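# Flip the gripper housing and return it to its tray

## Task

Turn the loose (unbolted) gripper housing over so it lies upside down, then set it back in its tray. Its two halves must be joined, and it may stick out past the tray's open side by no more than about a fingernail's width. The tray is free to move, so it must end up resting on all four feet on the raised bench top, with no foot hanging more than half off an edge. Everything must stay in place on its own once the robot lets go. Finally release the part and move the grippers away.

## Robot and tools

Robot and frame. There are two arms, left_arm and right_arm. Every pose uses one shared scene frame. Its origin sits on the table surface midway between the arm bases. +x points outward over the table, +z points up, and left_arm is mounted toward +y. The names left and right refer to the arms only, not to sides of a camera image. Each gripper's fingers extend along its own +z axis and close along its own y axis. The reported end_effector_position is the point between the finger pads, roughly 1 cm short of the fingertips. Joint limits in rad, base to hand: waist -2.880..2.880, shoulder 0.000..3.142, elbow 0.000..3.019, wrist pitch -1.693..1.571, wrist yaw -1.571..1.571, wrist roll -2.094..2.094. An elbow never locks fully straight.

The 16-number row. Every moving command uses one flat list of 16 numbers that covers both arms, even when only one arm should move. The first 8 belong to left_arm and the next 8 to right_arm. Each group is x, y, z (metres), qw, qx, qy, qz (unit quaternion, w first), then opening. Position and quaternion are an absolute pose in the scene frame: where the gripper should go, not an offset. Opening runs from -1 (closed) to +1 (fully open, 0.094 m). A call is rejected, with nothing sent, if a target lies more than 0.6 m from that arm's last reported position along any of its gripper axes. On each control step the controller clips the target to within 70 mm and 16 degrees of the measured pose. It favours position over orientation when it cannot satisfy both. To keep an arm still or hold its orientation, resend exactly the pose and quaternion you last used for it (not the drifted value from the result), along with the opening it needs. Motions often stop a centimetre or so short, usually low.

execute_actions. Argument actions is a list with zero or one item; pictures (boolean) chooses whether camera images come back (they do by default). An empty list only returns the current state. An item with rows (1 to 15 rows, each a 16-number row) and steps (1 to 15, default 15) plays one row per control step of 1/30 s, and the last row repeats if steps outnumber rows. An item with only steps (up to 300) is a wait, counted from the previous result, so your reply time eats into it. After an action ends, each arm continues only to its last clipped pose, so check the result and send the remainder.

move. Argument target is one 16-number row as above (absolute poses). Optional speed is the path's top speed in m/s, 0.002 to 0.5, default 0.25; rotation is capped at twice that value in rad/s. Each gripper follows a straight line toward its pose, rotating the short way; both paths finish together and last 0.5 to 10 s, stopping short if longer is needed. Paths ignore obstacles and the other arm. The opening is sent when the move begins. The result adds a move: line giving the ending (done, off_target, moving, held, fault, etc.), which limits acted, and each gripper's distance from its pose. limits=paced means the target was clipped; limits=held means a check blocked some steps, after which the arm may jump faster than requested. Faster contact and targets set deeper past a surface produce harder impacts and pushes.

wait. Argument seconds, 0 to 10. Nothing new is commanded; fingers still in motion keep moving.

zoom_image. Arguments camera (cam_head_left, cam_head_right, cam_left_wrist or cam_right_wrist) and region [x0, y0, x1, y1] in pixels of that camera's latest image, origin top-left, at most 504 by 504. All four cameras give 504x504 images; approximate pinhole-plus-radial intrinsics are supplied for each.

finished_scene. Argument scene is the number of the current scene. It ends that scene permanently and reports whether the goal was met; the result then gives the next task. Only call it after releasing the housing and backing away.

Reading results. The state line lists each gripper's position and quaternion; printed positions can be somewhat off, especially far from the base. grip_measured is the measured finger opening on the same -1..1 scale (the last value in Joint positions is that opening in metres; readings may be about 1 mm off). To hold something, command an opening below grip_measured: roughly 0.03 lower grips firmly, smaller differences more gently. Pad force tops out near 50-62 N, less on very thin parts. A pose unreachable line names an arm whose command the clearance check altered or blocked, and HELD marks the affected steps. A Hand target line shows where the controller is currently driving each gripper. Joint torques are raw drive outputs with offsets and noise, not clean contact forces. MOTOR HOT appears from 85 °C; at 100 °C an OVER-TEMPERATURE FAULT drops that arm until it cools, so avoid long static holding of loads. FAULT lines mark any arm stop.

Cautions. The simulation keeps running while you think. Occasionally something tugs on a held part or nudges a loose one. Never push the housing or tray off the table or bench, never let the arms collide or press on each other, and avoid drops, slams and forceful pushes. Approach contacts slowly and leave the tray sitting squarely on its four feet.

Each tool is called in YAML: its name, and indented under it one key for each argument.

## Session

execute_actions:
  actions: []

Scene clock: 0.00 s of 5467.00 s.
left_arm: end_effector_position=(+0.9109, +0.5671, +0.1686) grip_measured=+1.000 end_effector_quat_wxyz=(+0.628, -0.307, +0.715, +0.035) | right_arm: end_effector_position=(+0.1318, +0.1288, +0.2506) grip_measured=+1.000 end_effector_quat_wxyz=(-0.064, +0.649, -0.756, -0.058)
Joint positions: left_arm=[ 0.305  2.366  2.028  0.121 -0.213 -0.396  0.094] | right_arm=[ 1.35   1.331  1.274 -1.345 -0.032 -0.159  0.094]
Joint velocities: left_arm=[ 0.005  0.005 -0.027 -0.007 -0.022  0.007  0.   ] | right_arm=[ 0.005 -0.005  0.002 -0.002  0.037 -0.022  0.   ]
Joint torques (N m, as the arm reports them, + toward a larger angle): no reading
Hand target (left_arm): +0.915, +0.568, +0.184; +0.639, -0.305, +0.705, +0.033
Hand target (right_arm): +0.134, +0.135, +0.259; +0.073, -0.648, +0.755, +0.063

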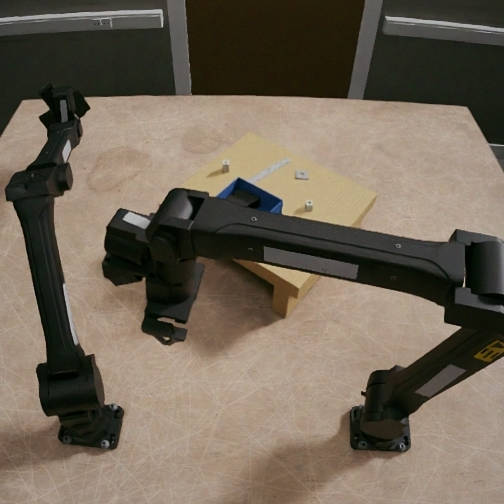

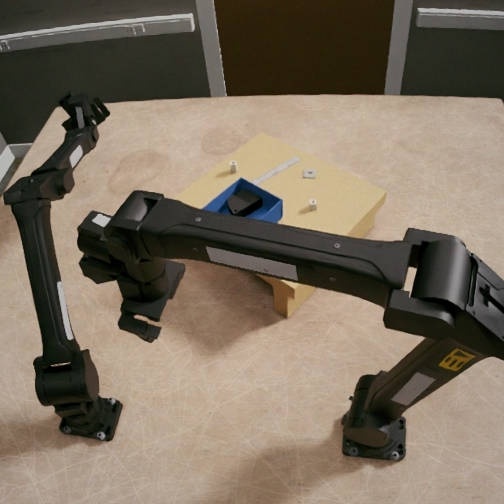

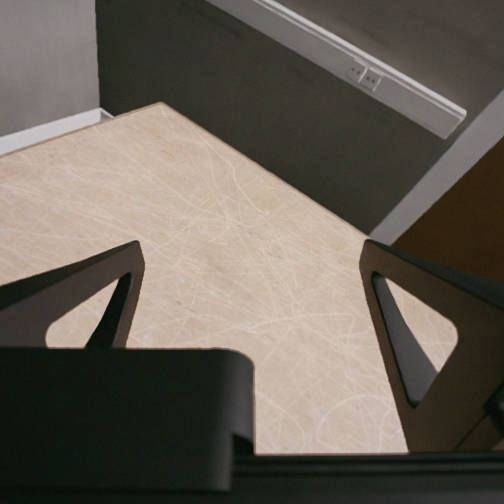

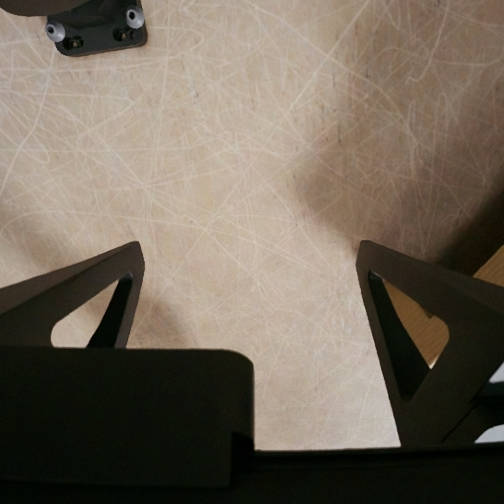

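move:
  target: [0.35,0.45,0.3,0.3,0,0.954,0,1, 0.2,-0.42,0.3,0,0.2,0.98,0,1]
  speed: 0.3

Scene clock: 6.37 s of 5467.00 s.
left_arm: end_effector_position=(+0.3536, +0.4467, +0.3017) grip_measured=+1.000 end_effector_quat_wxyz=(+0.302, -0.003, +0.953, +0.005) | right_arm: end_effector_position=(+0.1973, -0.4233, +0.2794) grip_measured=+1.000 end_effector_quat_wxyz=(+0.004, +0.205, +0.979, -0.009)
Joint positions: left_arm=[ 0.579  0.961  1.028 -1.084  0.279  0.431  0.094] | right_arm=[-0.565  0.959  1.079 -1.675  0.013 -0.246  0.094]
Joint velocities: left_arm=[-0.015  0.005 -0.017  0.017  0.037  0.022  0.   ] | right_arm=[-0.005 -0.005 -0.007 -0.012  0.022 -0.007  0.   ]
Joint torques (N m, as the arm reports them, + toward a larger angle): left_arm=[ 1.82 -4.5  10.37  1.09  0.24  0.09] | right_arm=[ 0.13 -3.81 11.32  0.28  0.1  -0.17]
Hand target (left_arm): +0.352, +0.448, +0.301; +0.298, -0.001, +0.955, +0.004
Hand target (right_arm): +0.202, -0.428, +0.298; +0.021, +0.201, +0.979, -0.019
Off the commanded pose (left_arm): 0.005 m, 1 deg.
Off the commanded pose (right_arm): 0.021 m, 1 deg.
joint sent to its limit (right arm) — the command would take joint 4 (wrist pitch) past its lower limit, so that joint was sent only as far as its limit.
move: off_target (right_arm)

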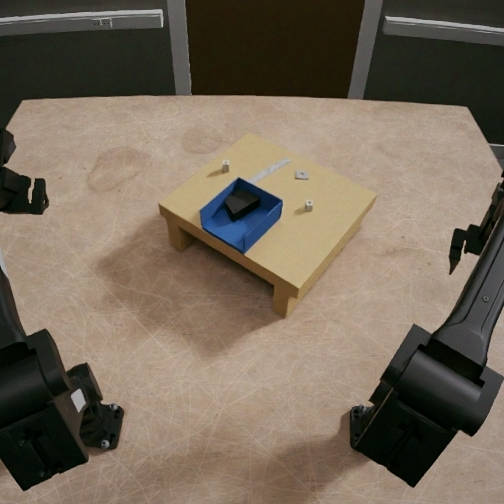

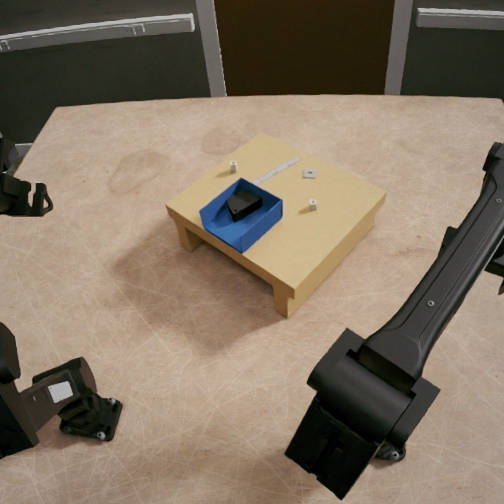

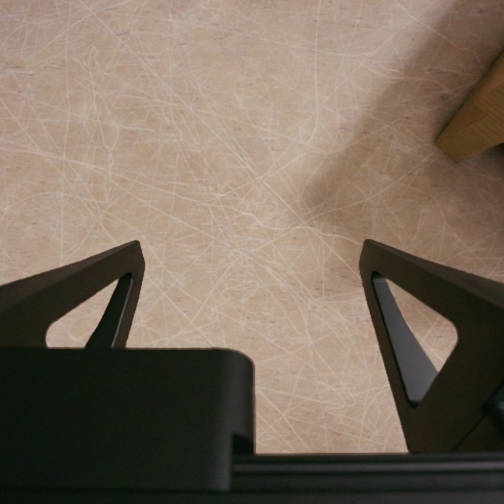

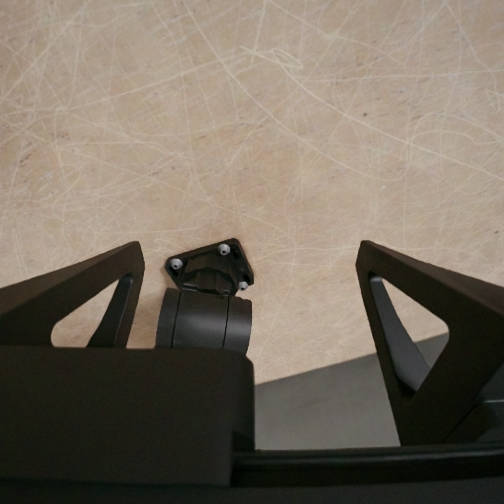

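zoom_image:
  camera: "cam_head_left"
  region: [150, 130, 390, 320]

zoom_image:
  camera: "cam_head_right"
  region: [190, 165, 300, 260]

Region (150, 130, 390, 320) of cam_head_left's 504x504 image, scaled by 2.100, with more detail than that image has; it fills the top 399 rows of this view, and the rest is white.

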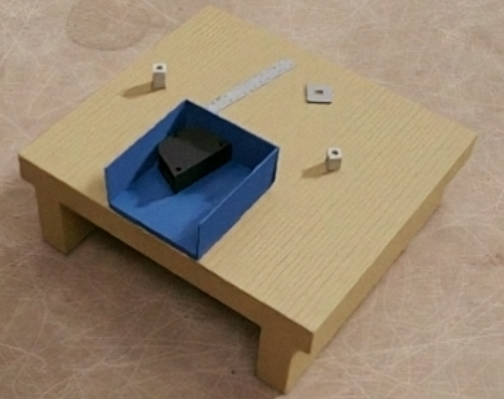

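Region (190, 165, 300, 260) of cam_head_right's 504x504 image, scaled by 4.582, with more detail than that image has; it fills the top 435 rows of this view, and the rest is white.

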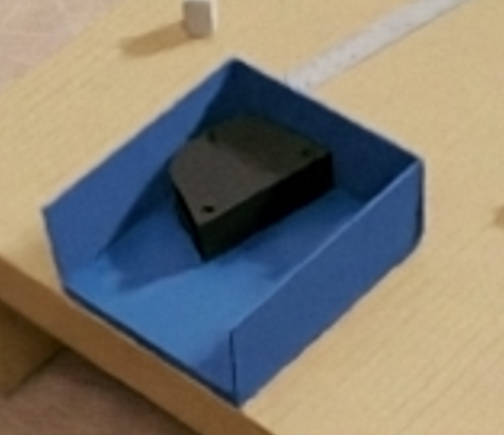

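move:
  target: [0.42,0.05,0.36,0.1,0.25,0.96,0,1, 0.2,-0.42,0.28,0.1,0.2,0.97,0,1]
  speed: 0.3

Scene clock: 14.30 s of 5467.00 s.
left_arm: end_effector_position=(+0.4163, +0.0448, +0.3369) grip_measured=+1.000 end_effector_quat_wxyz=(+0.084, +0.259, +0.962, -0.001) | right_arm: end_effector_position=(+0.1999, -0.4185, +0.2822) grip_measured=+1.000 end_effector_quat_wxyz=(+0.094, +0.201, +0.975, -0.000)
Joint positions: left_arm=[-0.529  1.512  1.688 -1.586 -0.051 -0.06   0.094] | right_arm=[-0.616  0.855  1.021 -1.571 -0.09  -0.293  0.094]
Joint velocities: left_arm=[-0.015 -0.015 -0.002 -0.012 -0.022 -0.051  0.   ] | right_arm=[-0.005 -0.024 -0.012  0.012 -0.051  0.081  0.   ]
Joint torques (N m, as the arm reports them, + toward a larger angle): left_arm=[  1.64 -13.65  13.33   0.44  -0.06  -0.2 ] | right_arm=[-0.49 -2.83  7.43  1.27 -0.22 -0.16]
Hand target (left_arm): +0.422, +0.045, +0.357; +0.102, +0.249, +0.963, -0.008
Hand target (right_arm): +0.200, -0.420, +0.281; +0.100, +0.200, +0.975, -0.002
Off the commanded pose (left_arm): 0.024 m, 2 deg.
Off the commanded pose (right_arm): 0.003 m, 1 deg.
After step 90, 3.07 s passed at rest.
move: off_target (left_arm)

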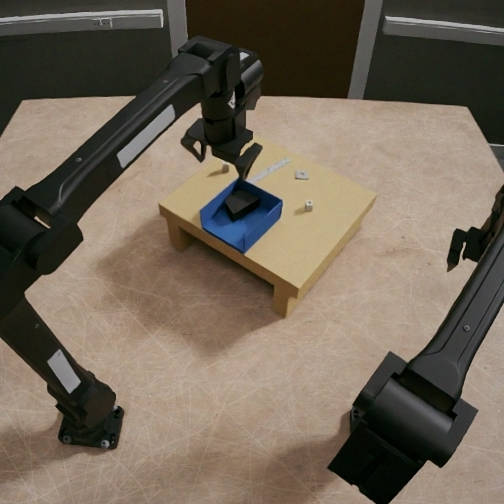

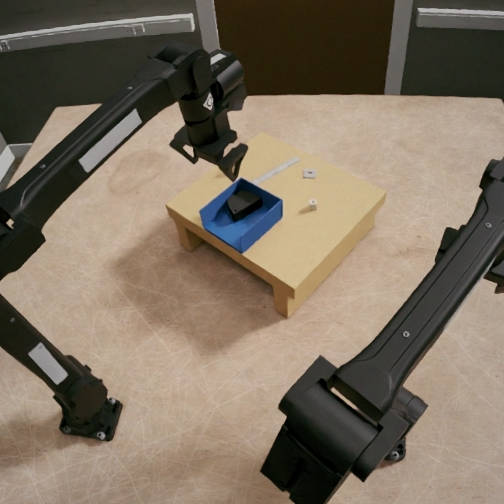

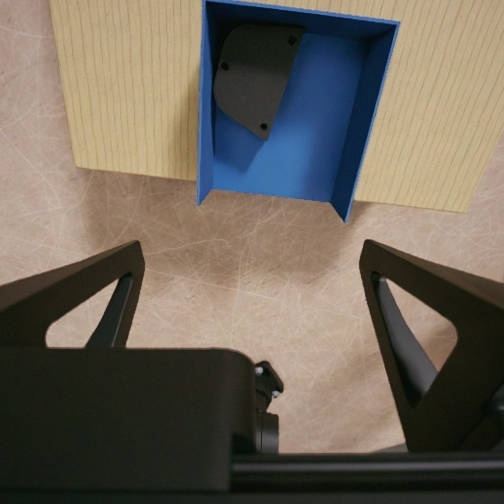

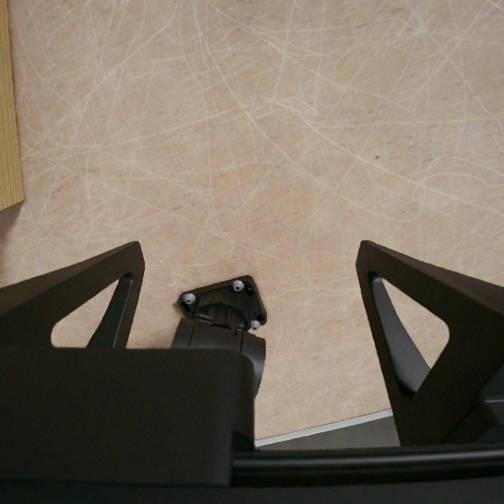

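move:
  target: [0.48,0.02,0.34,0.287,0.287,0.910,-0.0905,1, 0.2,-0.42,0.28,0.1,0.2,0.97,0,1]
  speed: 0.3

Scene clock: 24.70 s of 5467.00 s.
left_arm: end_effector_position=(+0.4772, +0.0188, +0.3327) grip_measured=+1.000 end_effector_quat_wxyz=(+0.271, +0.285, +0.915, -0.089) | right_arm: end_effector_position=(+0.2005, -0.4186, +0.2823) grip_measured=+1.000 end_effector_quat_wxyz=(+0.096, +0.202, +0.975, +0.001)
Joint positions: left_arm=[-0.476  1.421  1.483 -1.054  0.045  0.054  0.094] | right_arm=[-0.617  0.855  1.021 -1.569 -0.094 -0.294  0.094]
Joint velocities: left_arm=[-0.005  0.005 -0.017  0.017 -0.007  0.022  0.   ] | right_arm=[-0.005  0.005 -0.002 -0.007  0.037 -0.007  0.   ]
Joint torques (N m, as the arm reports them, + toward a larger angle): left_arm=[  1.39 -14.34  10.3    2.23   0.06   0.03] | right_arm=[-0.49 -2.7   7.27  1.29 -0.22 -0.17]
Hand target (left_arm): +0.480, +0.021, +0.342; +0.286, +0.287, +0.909, -0.091
Hand target (right_arm): +0.200, -0.420, +0.280; +0.100, +0.201, +0.974, -0.000
Off the commanded pose (left_arm): 0.008 m, 2 deg.
Off the commanded pose (right_arm): 0.003 m, 1 deg.
After step 90, 6.23 s passed at rest.
move: done

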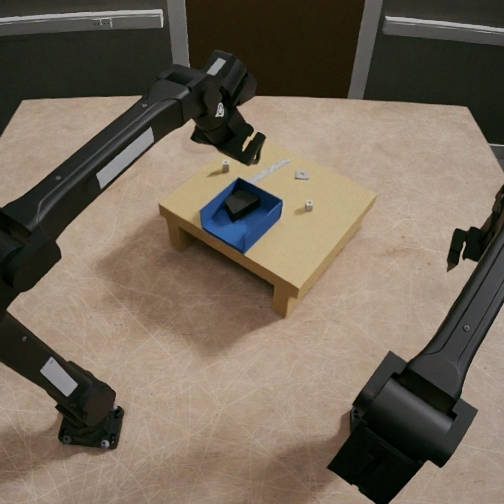

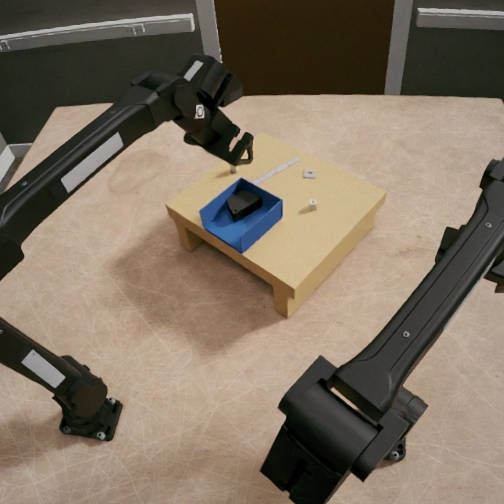

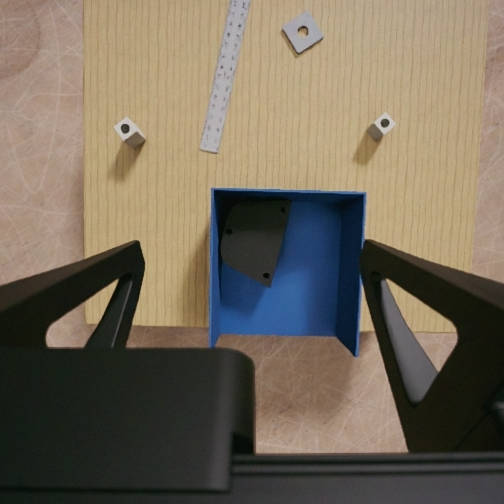

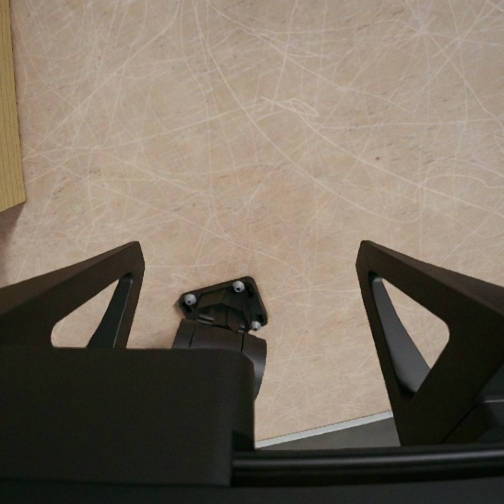

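zoom_image:
  camera: "cam_left_wrist"
  region: [190, 175, 380, 365]

Region (190, 175, 380, 365) of cam_left_wrist's 504x504 image, scaled by 2.653, with more detail than that image has.

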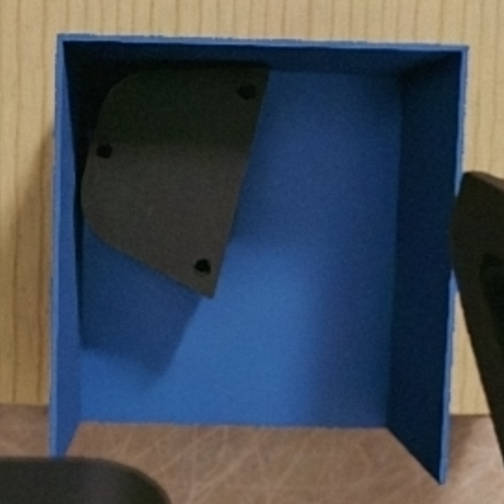

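move:
  target: [0.48,0.02,0.27,0.287,0.287,0.910,-0.0905,1, 0.2,-0.42,0.28,0.1,0.2,0.97,0,1]
  speed: 0.2

zoom_image:
  camera: "cam_left_wrist"
  region: [170, 140, 422, 392]

Scene clock: 37.47 s of 5467.00 s.
left_arm: end_effector_position=(+0.4748, +0.0202, +0.2626) grip_measured=+1.000 end_effector_quat_wxyz=(+0.273, +0.286, +0.914, -0.089) | right_arm: end_effector_position=(+0.2005, -0.4185, +0.2823) grip_measured=+1.000 end_effector_quat_wxyz=(+0.096, +0.202, +0.975, +0.001)
Joint positions: left_arm=[-0.476  1.418  1.294 -0.865  0.045  0.056  0.094] | right_arm=[-0.617  0.855  1.021 -1.569 -0.094 -0.294  0.094]
Joint velocities: left_arm=[ 0.005 -0.015 -0.002 -0.007 -0.022  0.051  0.   ] | right_arm=[-0.005 -0.005 -0.002  0.007 -0.022 -0.022  0.   ]
Joint torques (N m, as the arm reports them, + toward a larger angle): left_arm=[  1.6  -12.82  10.48   2.33  -0.04   0.05] | right_arm=[-0.54 -2.63  7.25  1.3  -0.22 -0.17]
Hand target (left_arm): +0.480, +0.020, +0.270; +0.287, +0.287, +0.910, -0.090
Hand target (right_arm): +0.200, -0.420, +0.280; +0.100, +0.201, +0.974, -0.000
Off the commanded pose (left_arm): 0.009 m, 2 deg.
Off the commanded pose (right_arm): 0.003 m, 1 deg.
After step 90, 8.93 s passed at rest.
move: done

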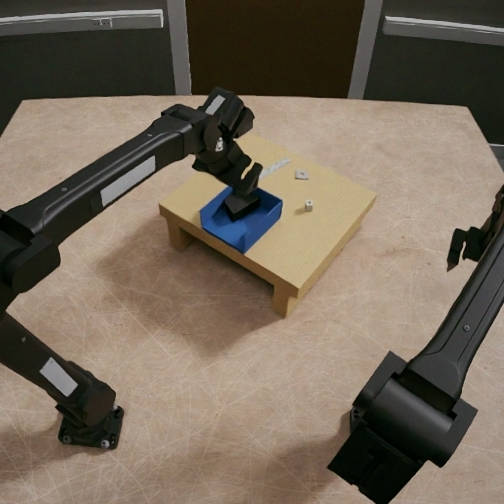

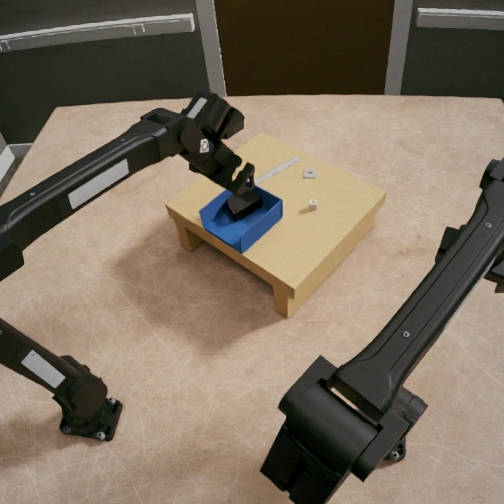

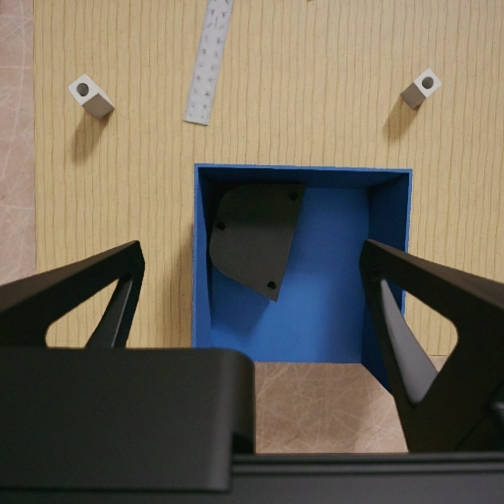

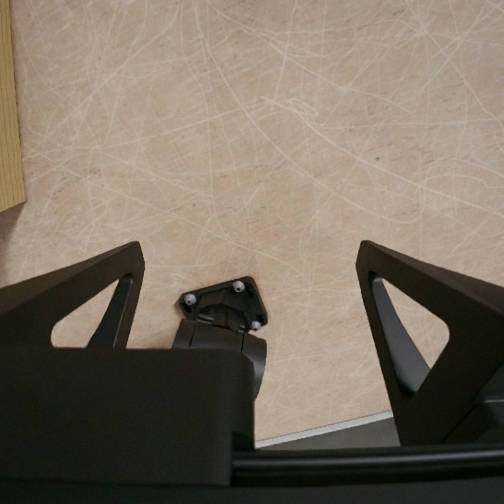

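Region (170, 140, 422, 392) of cam_left_wrist's 504x504 image, scaled by 2.000, with more detail than that image has.

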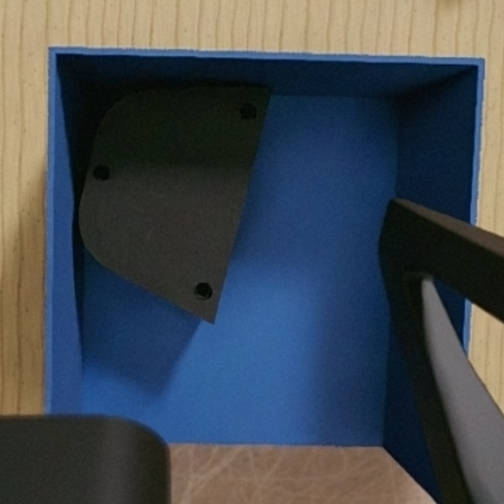

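move:
  target: [0.44,0.10,0.30,0,-0.454,0.891,0,-1, 0.479,-0.057,0.28,0.231,-0.439,0.861,0.118,0]
  speed: 0.25

Scene clock: 62.03 s of 5467.00 s.
left_arm: end_effector_position=(+0.4291, +0.1029, +0.2863) grip_measured=-0.983 end_effector_quat_wxyz=(-0.003, -0.446, +0.895, +0.010) | right_arm: end_effector_position=(+0.4644, -0.0613, +0.2616) grip_measured=+0.001 end_effector_quat_wxyz=(+0.213, -0.428, +0.869, +0.131)
Joint positions: left_arm=[-0.393  1.568  1.628 -1.65  -0.008 -1.379  0.001] | right_arm=[ 0.422  1.408  1.316 -1.073 -0.309 -0.522  0.047]
Joint velocities: left_arm=[-0.015  0.015  0.007 -0.002 -0.007 -0.022 -0.   ] | right_arm=[-0.015 -0.015 -0.012 -0.017 -0.066 -0.095 -0.001]
Joint torques (N m, as the arm reports them, + toward a larger angle): left_arm=[  1.76 -12.91  13.07  -0.02  -0.07  -0.19] | right_arm=[  0.47 -10.88  12.13   1.53  -0.36  -0.19]
Hand target (left_arm): +0.439, +0.101, +0.297; +0.002, -0.454, +0.891, +0.001
Hand target (right_arm): +0.479, -0.053, +0.283; +0.238, -0.436, +0.858, +0.129
Off the commanded pose (left_arm): 0.018 m, 2 deg.
Off the commanded pose (right_arm): 0.024 m, 3 deg.
After step 90, 17.77 s passed at rest.
move: off_target (left_arm, right_arm)

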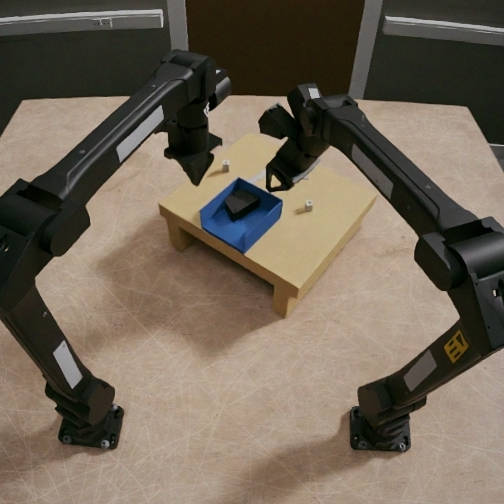

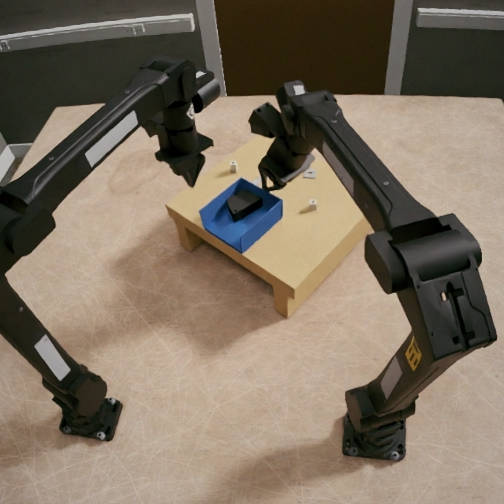

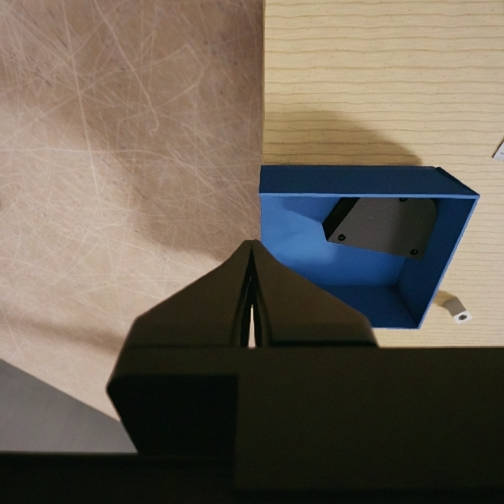

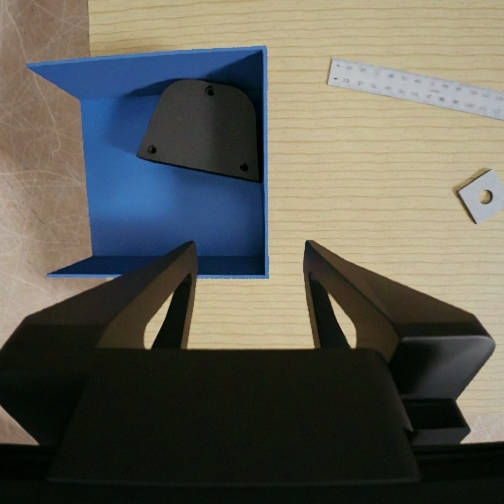

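move:
  target: [0.455,0.06,0.25,0,-0.454,0.891,0,-1, 0.482,-0.058,0.225,0.231,-0.439,0.861,0.118,0]
  speed: 0.08

Scene clock: 70.87 s of 5467.00 s.
left_arm: end_effector_position=(+0.4474, +0.0683, +0.2445) grip_measured=-0.983 end_effector_quat_wxyz=(-0.007, -0.452, +0.892, +0.012) | right_arm: end_effector_position=(+0.4793, -0.0585, +0.2332) grip_measured=+0.001 end_effector_quat_wxyz=(+0.232, -0.435, +0.862, +0.121)
Joint positions: left_arm=[-0.437  1.658  1.628 -1.568 -0.001 -1.436  0.001] | right_arm=[ 0.422  1.434  1.259 -0.95  -0.296 -0.537  0.047]
Joint velocities: left_arm=[ 0.005 -0.005  0.002  0.017  0.037 -0.051  0.   ] | right_arm=[ 0.015 -0.005 -0.007  0.017  0.022  0.022  0.001]
Joint torques (N m, as the arm reports them, + toward a larger angle): left_arm=[  1.09 -14.63  11.42   0.87  -0.06  -0.21] | right_arm=[  0.36 -10.57   7.86   1.63  -0.05  -0.17]
Hand target (left_arm): +0.455, +0.060, +0.250; -0.000, -0.454, +0.891, -0.000
Hand target (right_arm): +0.482, -0.058, +0.225; +0.231, -0.439, +0.861, +0.118
Off the commanded pose (left_arm): 0.013 m, 2 deg.
Off the commanded pose (right_arm): 0.009 m, 1 deg.
After step 90, 4.70 s passed at rest.
move: off_target (left_arm)

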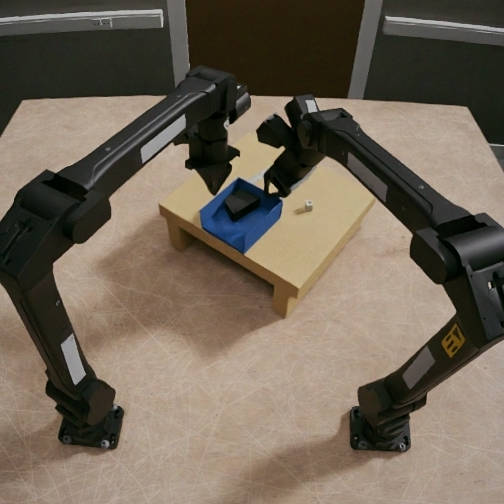

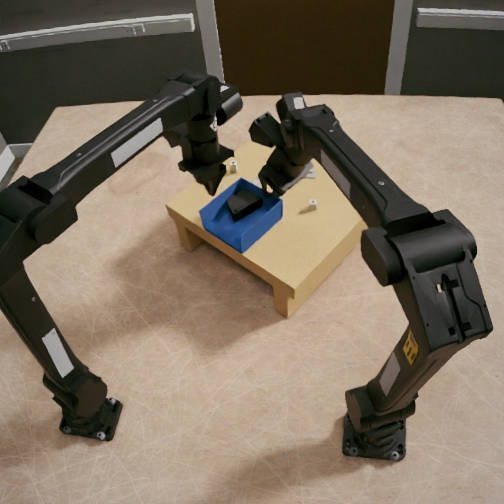

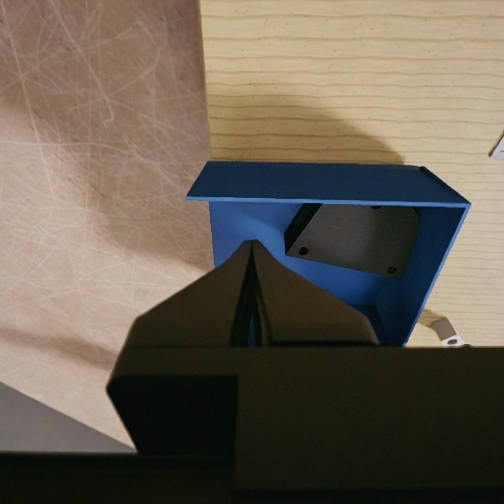

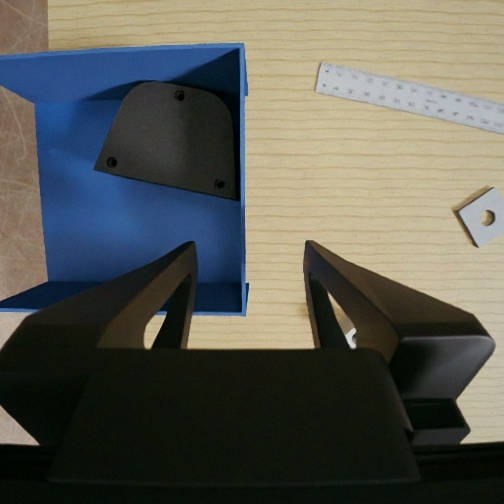

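move:
  target: [0.447,0.062,0.24,0.098,-0.443,0.870,-0.193,-1, 0.480,-0.058,0.198,0.231,-0.439,0.861,0.118,0]
  speed: 0.08

Scene clock: 77.13 s of 5467.00 s.
left_arm: end_effector_position=(+0.4431, +0.0597, +0.2351) grip_measured=-0.983 end_effector_quat_wxyz=(+0.090, -0.439, +0.876, -0.182) | right_arm: end_effector_position=(+0.4784, -0.0588, +0.2089) grip_measured=+0.001 end_effector_quat_wxyz=(+0.236, -0.435, +0.861, +0.120)
Joint positions: left_arm=[-0.435  1.397  1.254 -1.024  0.06  -1.438  0.001] | right_arm=[ 0.422  1.442  1.2   -0.876 -0.296 -0.537  0.047]
Joint velocities: left_arm=[-0.005 -0.005  0.002 -0.012  0.007 -0.022 -0.   ] | right_arm=[-0.005 -0.005 -0.002 -0.017 -0.037 -0.022 -0.002]
Joint torques (N m, as the arm reports them, + toward a larger angle): left_arm=[  2.06 -13.26   9.85   1.96  -0.01  -0.08] | right_arm=[  0.4  -10.41   7.61   1.67  -0.05  -0.16]
Hand target (left_arm): +0.447, +0.062, +0.243; +0.097, -0.443, +0.870, -0.194
Hand target (right_arm): +0.481, -0.058, +0.198; +0.231, -0.439, +0.860, +0.118
Off the commanded pose (left_arm): 0.007 m, 2 deg.
Off the commanded pose (right_arm): 0.011 m, 1 deg.
After step 90, 0.07 s passed at rest.
move: off_target (right_arm)

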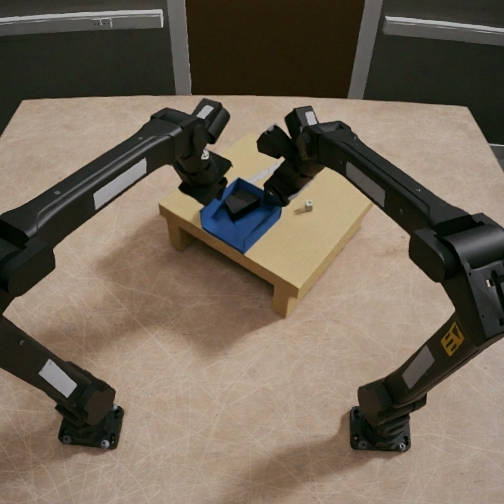

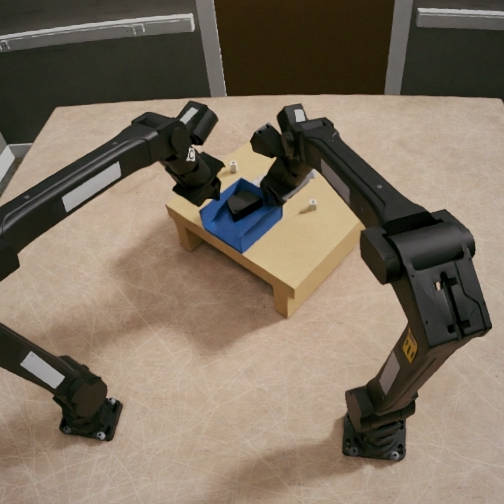

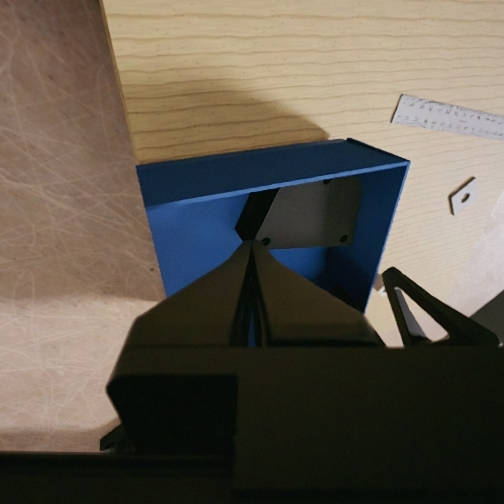

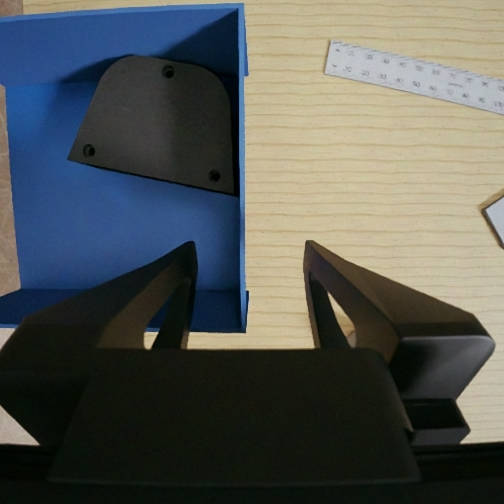

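move:
  target: [0.447,0.062,0.19,0.098,-0.443,0.870,-0.193,-1, 0.478,-0.056,0.196,0.231,-0.439,0.861,0.118,-1]
  speed: 0.04

zoom_image:
  camera: "cam_head_left"
  region: [160, 130, 320, 270]

Scene clock: 81.80 s of 5467.00 s.
left_arm: end_effector_position=(+0.4411, +0.0608, +0.1938) grip_measured=-0.983 end_effector_quat_wxyz=(+0.096, -0.437, +0.873, -0.191) | right_arm: end_effector_position=(+0.4782, -0.0585, +0.2083) grip_measured=-0.967 end_effector_quat_wxyz=(+0.236, -0.435, +0.860, +0.121)
Joint positions: left_arm=[-0.435  1.4    1.141 -0.884  0.06  -1.438  0.001] | right_arm=[ 0.422  1.442  1.198 -0.873 -0.298 -0.537  0.002]
Joint velocities: left_arm=[-0.005 -0.005 -0.017  0.002  0.007  0.066 -0.   ] | right_arm=[-0.005  0.005  0.007 -0.007 -0.007 -0.051 -0.001]
Joint torques (N m, as the arm reports them, + toward a larger angle): left_arm=[  1.91 -11.04   9.6    2.03  -0.13  -0.07] | right_arm=[  0.99 -10.69   7.11   1.91   0.1   -0.09]
Hand target (left_arm): +0.447, +0.062, +0.190; +0.098, -0.443, +0.870, -0.193
Hand target (right_arm): +0.478, -0.056, +0.196; +0.231, -0.439, +0.860, +0.118
Off the commanded pose (left_arm): 0.007 m, 1 deg.
Off the commanded pose (right_arm): 0.013 m, 1 deg.
After step 90, 0.23 s passed at rest.
move: off_target (right_arm)

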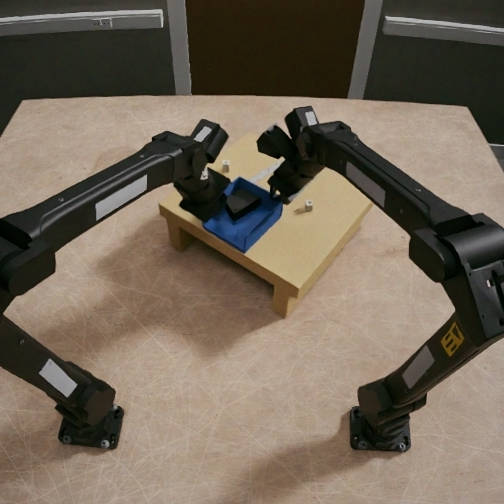

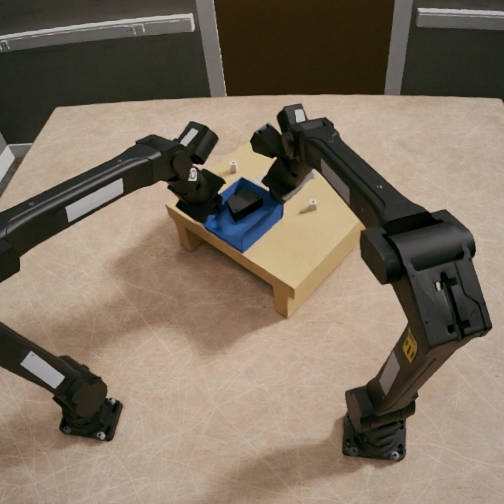

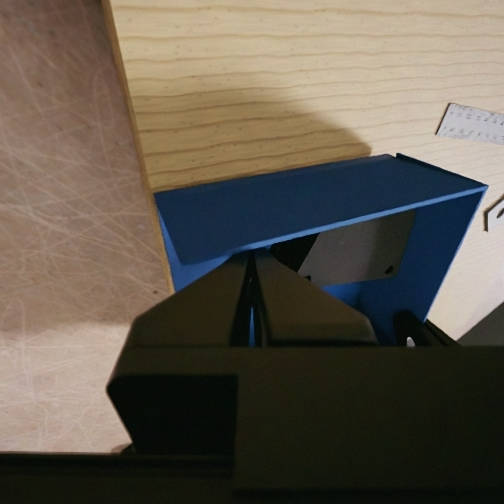

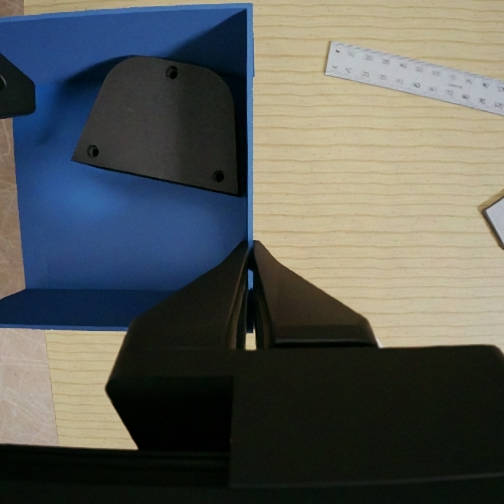

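Region (160, 130, 320, 270) of cam_head_left's 504x504 image, scaled by 3.150, with more detail than that image has; it fills the top 441 rows of this view, and the rest is white.

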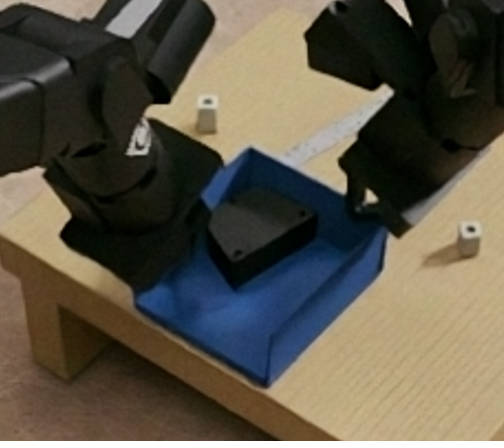

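move:
  target: [0.467,0.047,0.172,0.098,-0.443,0.870,-0.193,-1, 0.478,-0.056,0.196,0.231,-0.439,0.861,0.118,-1]
  speed: 0.03

Scene clock: 86.17 s of 5467.00 s.
left_arm: end_effector_position=(+0.4487, +0.0469, +0.1700) grip_measured=-0.983 end_effector_quat_wxyz=(+0.088, -0.434, +0.876, -0.189) | right_arm: end_effector_position=(+0.4791, -0.0574, +0.2091) grip_measured=-0.967 end_effector_quat_wxyz=(+0.239, -0.432, +0.861, +0.122)
Joint positions: left_arm=[-0.451  1.459  1.141 -0.837  0.065 -1.446  0.001] | right_arm=[ 0.424  1.441  1.198 -0.867 -0.298 -0.528  0.002]
Joint velocities: left_arm=[ 0.005 -0.005  0.002  0.012 -0.007  0.022  0.001] | right_arm=[-0.005 -0.024 -0.007 -0.012 -0.081  0.022 -0.001]
Joint torques (N m, as the arm reports them, + toward a larger angle): left_arm=[  2.56 -10.16  11.98   1.92  -0.45  -0.07] | right_arm=[  0.88 -10.75   7.09   1.73   0.09  -0.2 ]
Hand target (left_arm): +0.467, +0.047, +0.172; +0.098, -0.443, +0.870, -0.193
Hand target (right_arm): +0.478, -0.056, +0.196; +0.231, -0.439, +0.860, +0.118
Off the commanded pose (left_arm): 0.018 m, 2 deg.
Off the commanded pose (right_arm): 0.013 m, 1 deg.
move: off_target (left_arm, right_arm)

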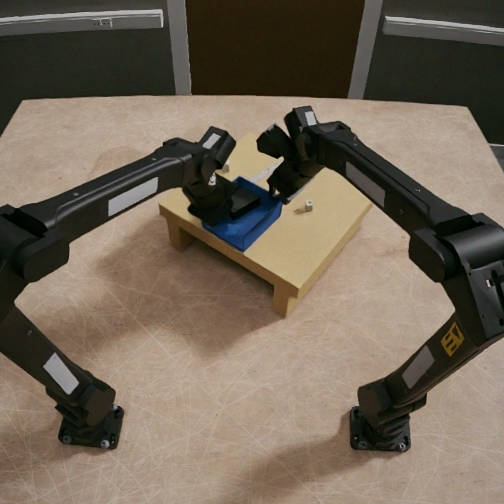

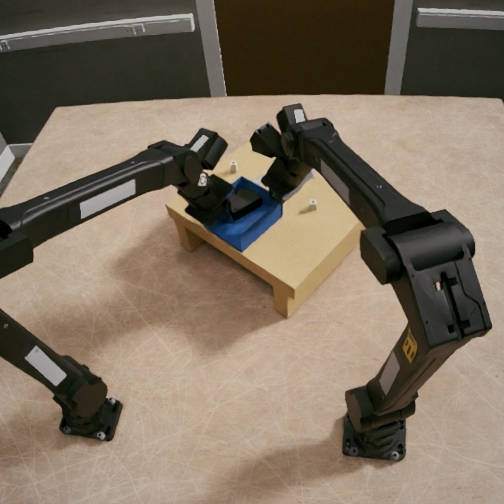

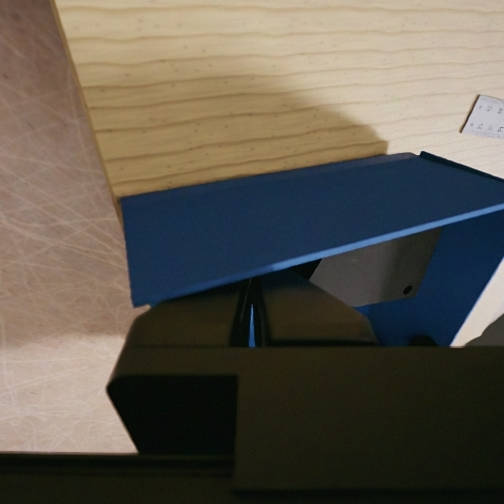

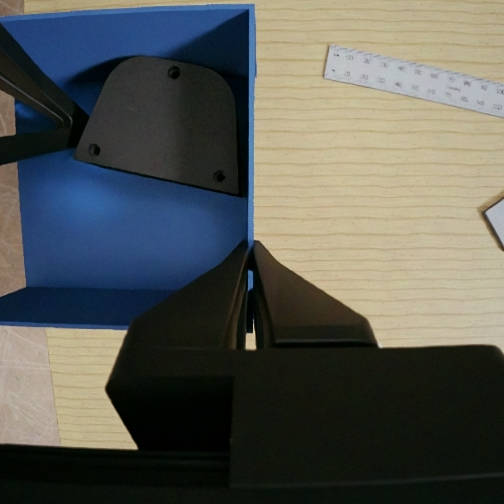

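move:
  target: [0.447,0.058,0.178,0.265,-0.472,0.828,-0.151,-1, 0.478,-0.056,0.196,0.231,-0.439,0.861,0.118,-1]
  speed: 0.06

Scene clock: 97.73 s of 5467.00 s.
left_arm: end_effector_position=(+0.4460, +0.0619, +0.1710) grip_measured=-0.983 end_effector_quat_wxyz=(+0.259, -0.470, +0.832, -0.139) | right_arm: end_effector_position=(+0.4791, -0.0574, +0.2091) grip_measured=-0.967 end_effector_quat_wxyz=(+0.238, -0.430, +0.862, +0.122)
Joint positions: left_arm=[-0.567  1.408  1.041 -0.709 -0.347 -1.567  0.001] | right_arm=[ 0.424  1.441  1.198 -0.867 -0.298 -0.524  0.002]
Joint velocities: left_arm=[-0.005 -0.005 -0.002  0.012  0.051 -0.051 -0.001] | right_arm=[-0.005 -0.005 -0.007  0.007 -0.066 -0.037 -0.   ]
Joint torques (N m, as the arm reports them, + toward a larger angle): left_arm=[  0.7  -12.83   9.15   2.07  -0.47  -0.13] | right_arm=[  0.79 -10.68   7.15   1.71   0.1   -0.25]
Hand target (left_arm): +0.446, +0.057, +0.178; +0.264, -0.472, +0.827, -0.153
Hand target (right_arm): +0.478, -0.056, +0.196; +0.231, -0.439, +0.860, +0.118
Off the commanded pose (left_arm): 0.008 m, 2 deg.
Off the commanded pose (right_arm): 0.013 m, 1 deg.
After step 90, 5.13 s passed at rest.
move: off_target (right_arm)

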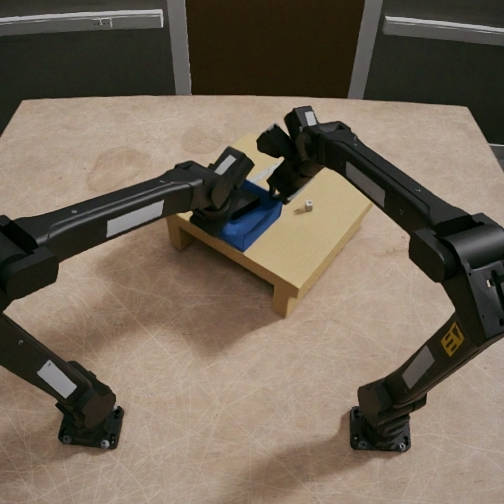

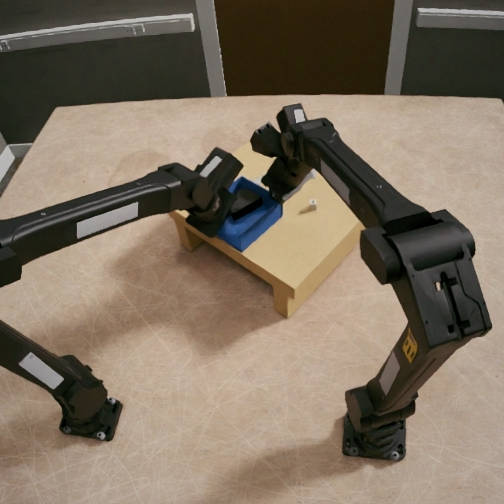

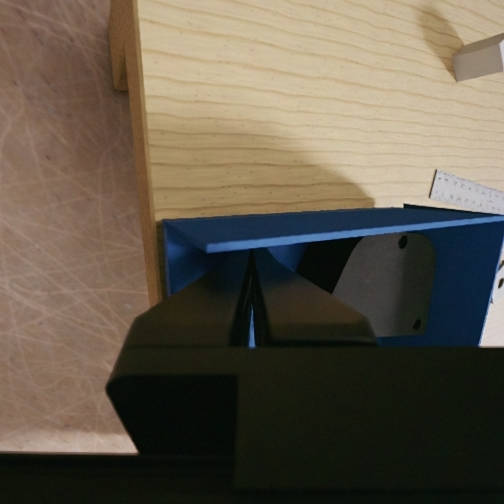

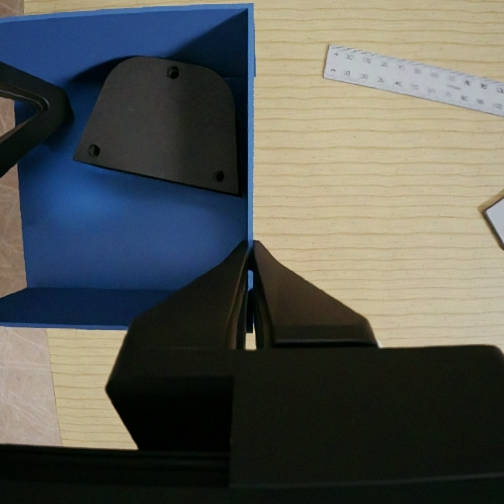

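move:
  target: [0.480,0.036,0.184,0.265,-0.472,0.828,-0.151,-1, 0.478,-0.056,0.196,0.231,-0.439,0.861,0.118,-1]
  speed: 0.025

Scene clock: 101.83 s of 5467.00 s.
left_arm: end_effector_position=(+0.4676, +0.0465, +0.1712) grip_measured=-0.983 end_effector_quat_wxyz=(+0.260, -0.470, +0.832, -0.140) | right_arm: end_effector_position=(+0.4791, -0.0574, +0.2091) grip_measured=-0.967 end_effector_quat_wxyz=(+0.238, -0.430, +0.862, +0.122)
Joint positions: left_arm=[-0.567  1.474  1.111 -0.709 -0.347 -1.568  0.001] | right_arm=[ 0.424  1.441  1.198 -0.867 -0.298 -0.523  0.002]
Joint velocities: left_arm=[-0.024 -0.015  0.012 -0.007 -0.037  0.022 -0.   ] | right_arm=[-0.015  0.005  0.007  0.002  0.022  0.007 -0.001]
Joint torques (N m, as the arm reports them, + toward a larger angle): left_arm=[  1.08 -11.62  13.17   1.21  -0.41  -0.04] | right_arm=[  0.85 -10.61   7.15   1.71   0.09  -0.25]
Hand target (left_arm): +0.479, +0.037, +0.184; +0.265, -0.472, +0.827, -0.151
Hand target (right_arm): +0.478, -0.056, +0.196; +0.231, -0.439, +0.860, +0.118
Off the commanded pose (left_arm): 0.021 m, 1 deg.
Off the commanded pose (right_arm): 0.013 m, 1 deg.
move: off_target (left_arm, right_arm)

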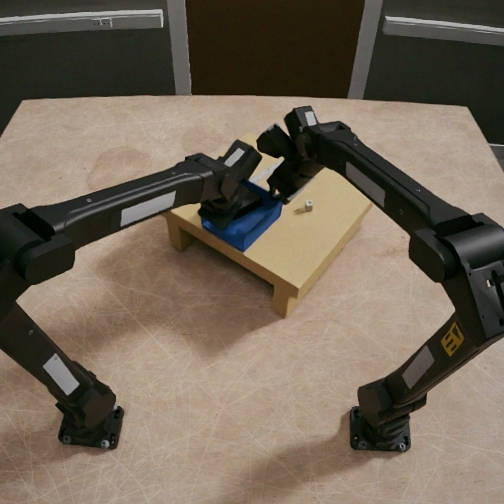

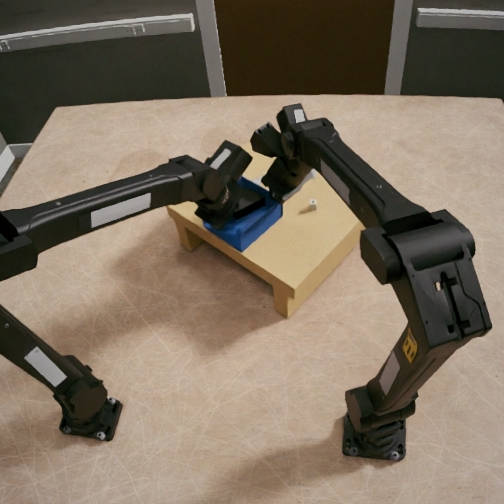

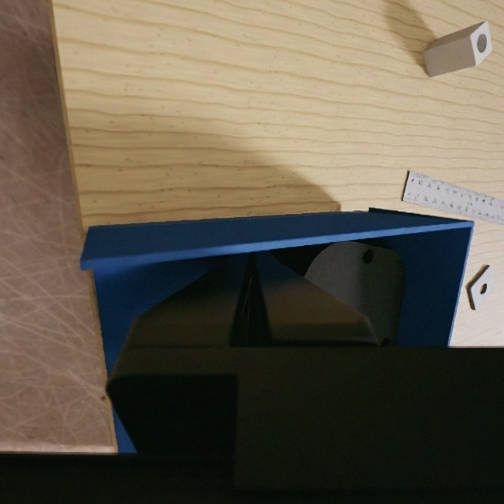

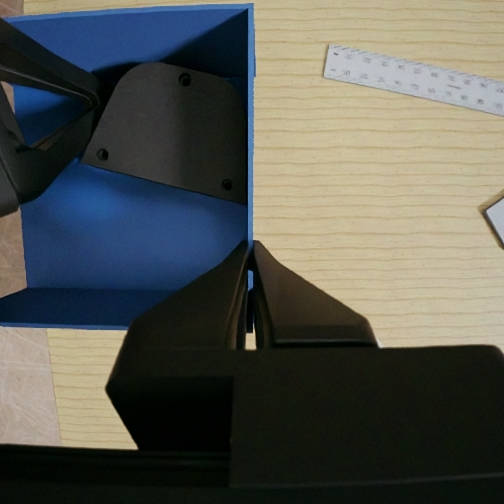

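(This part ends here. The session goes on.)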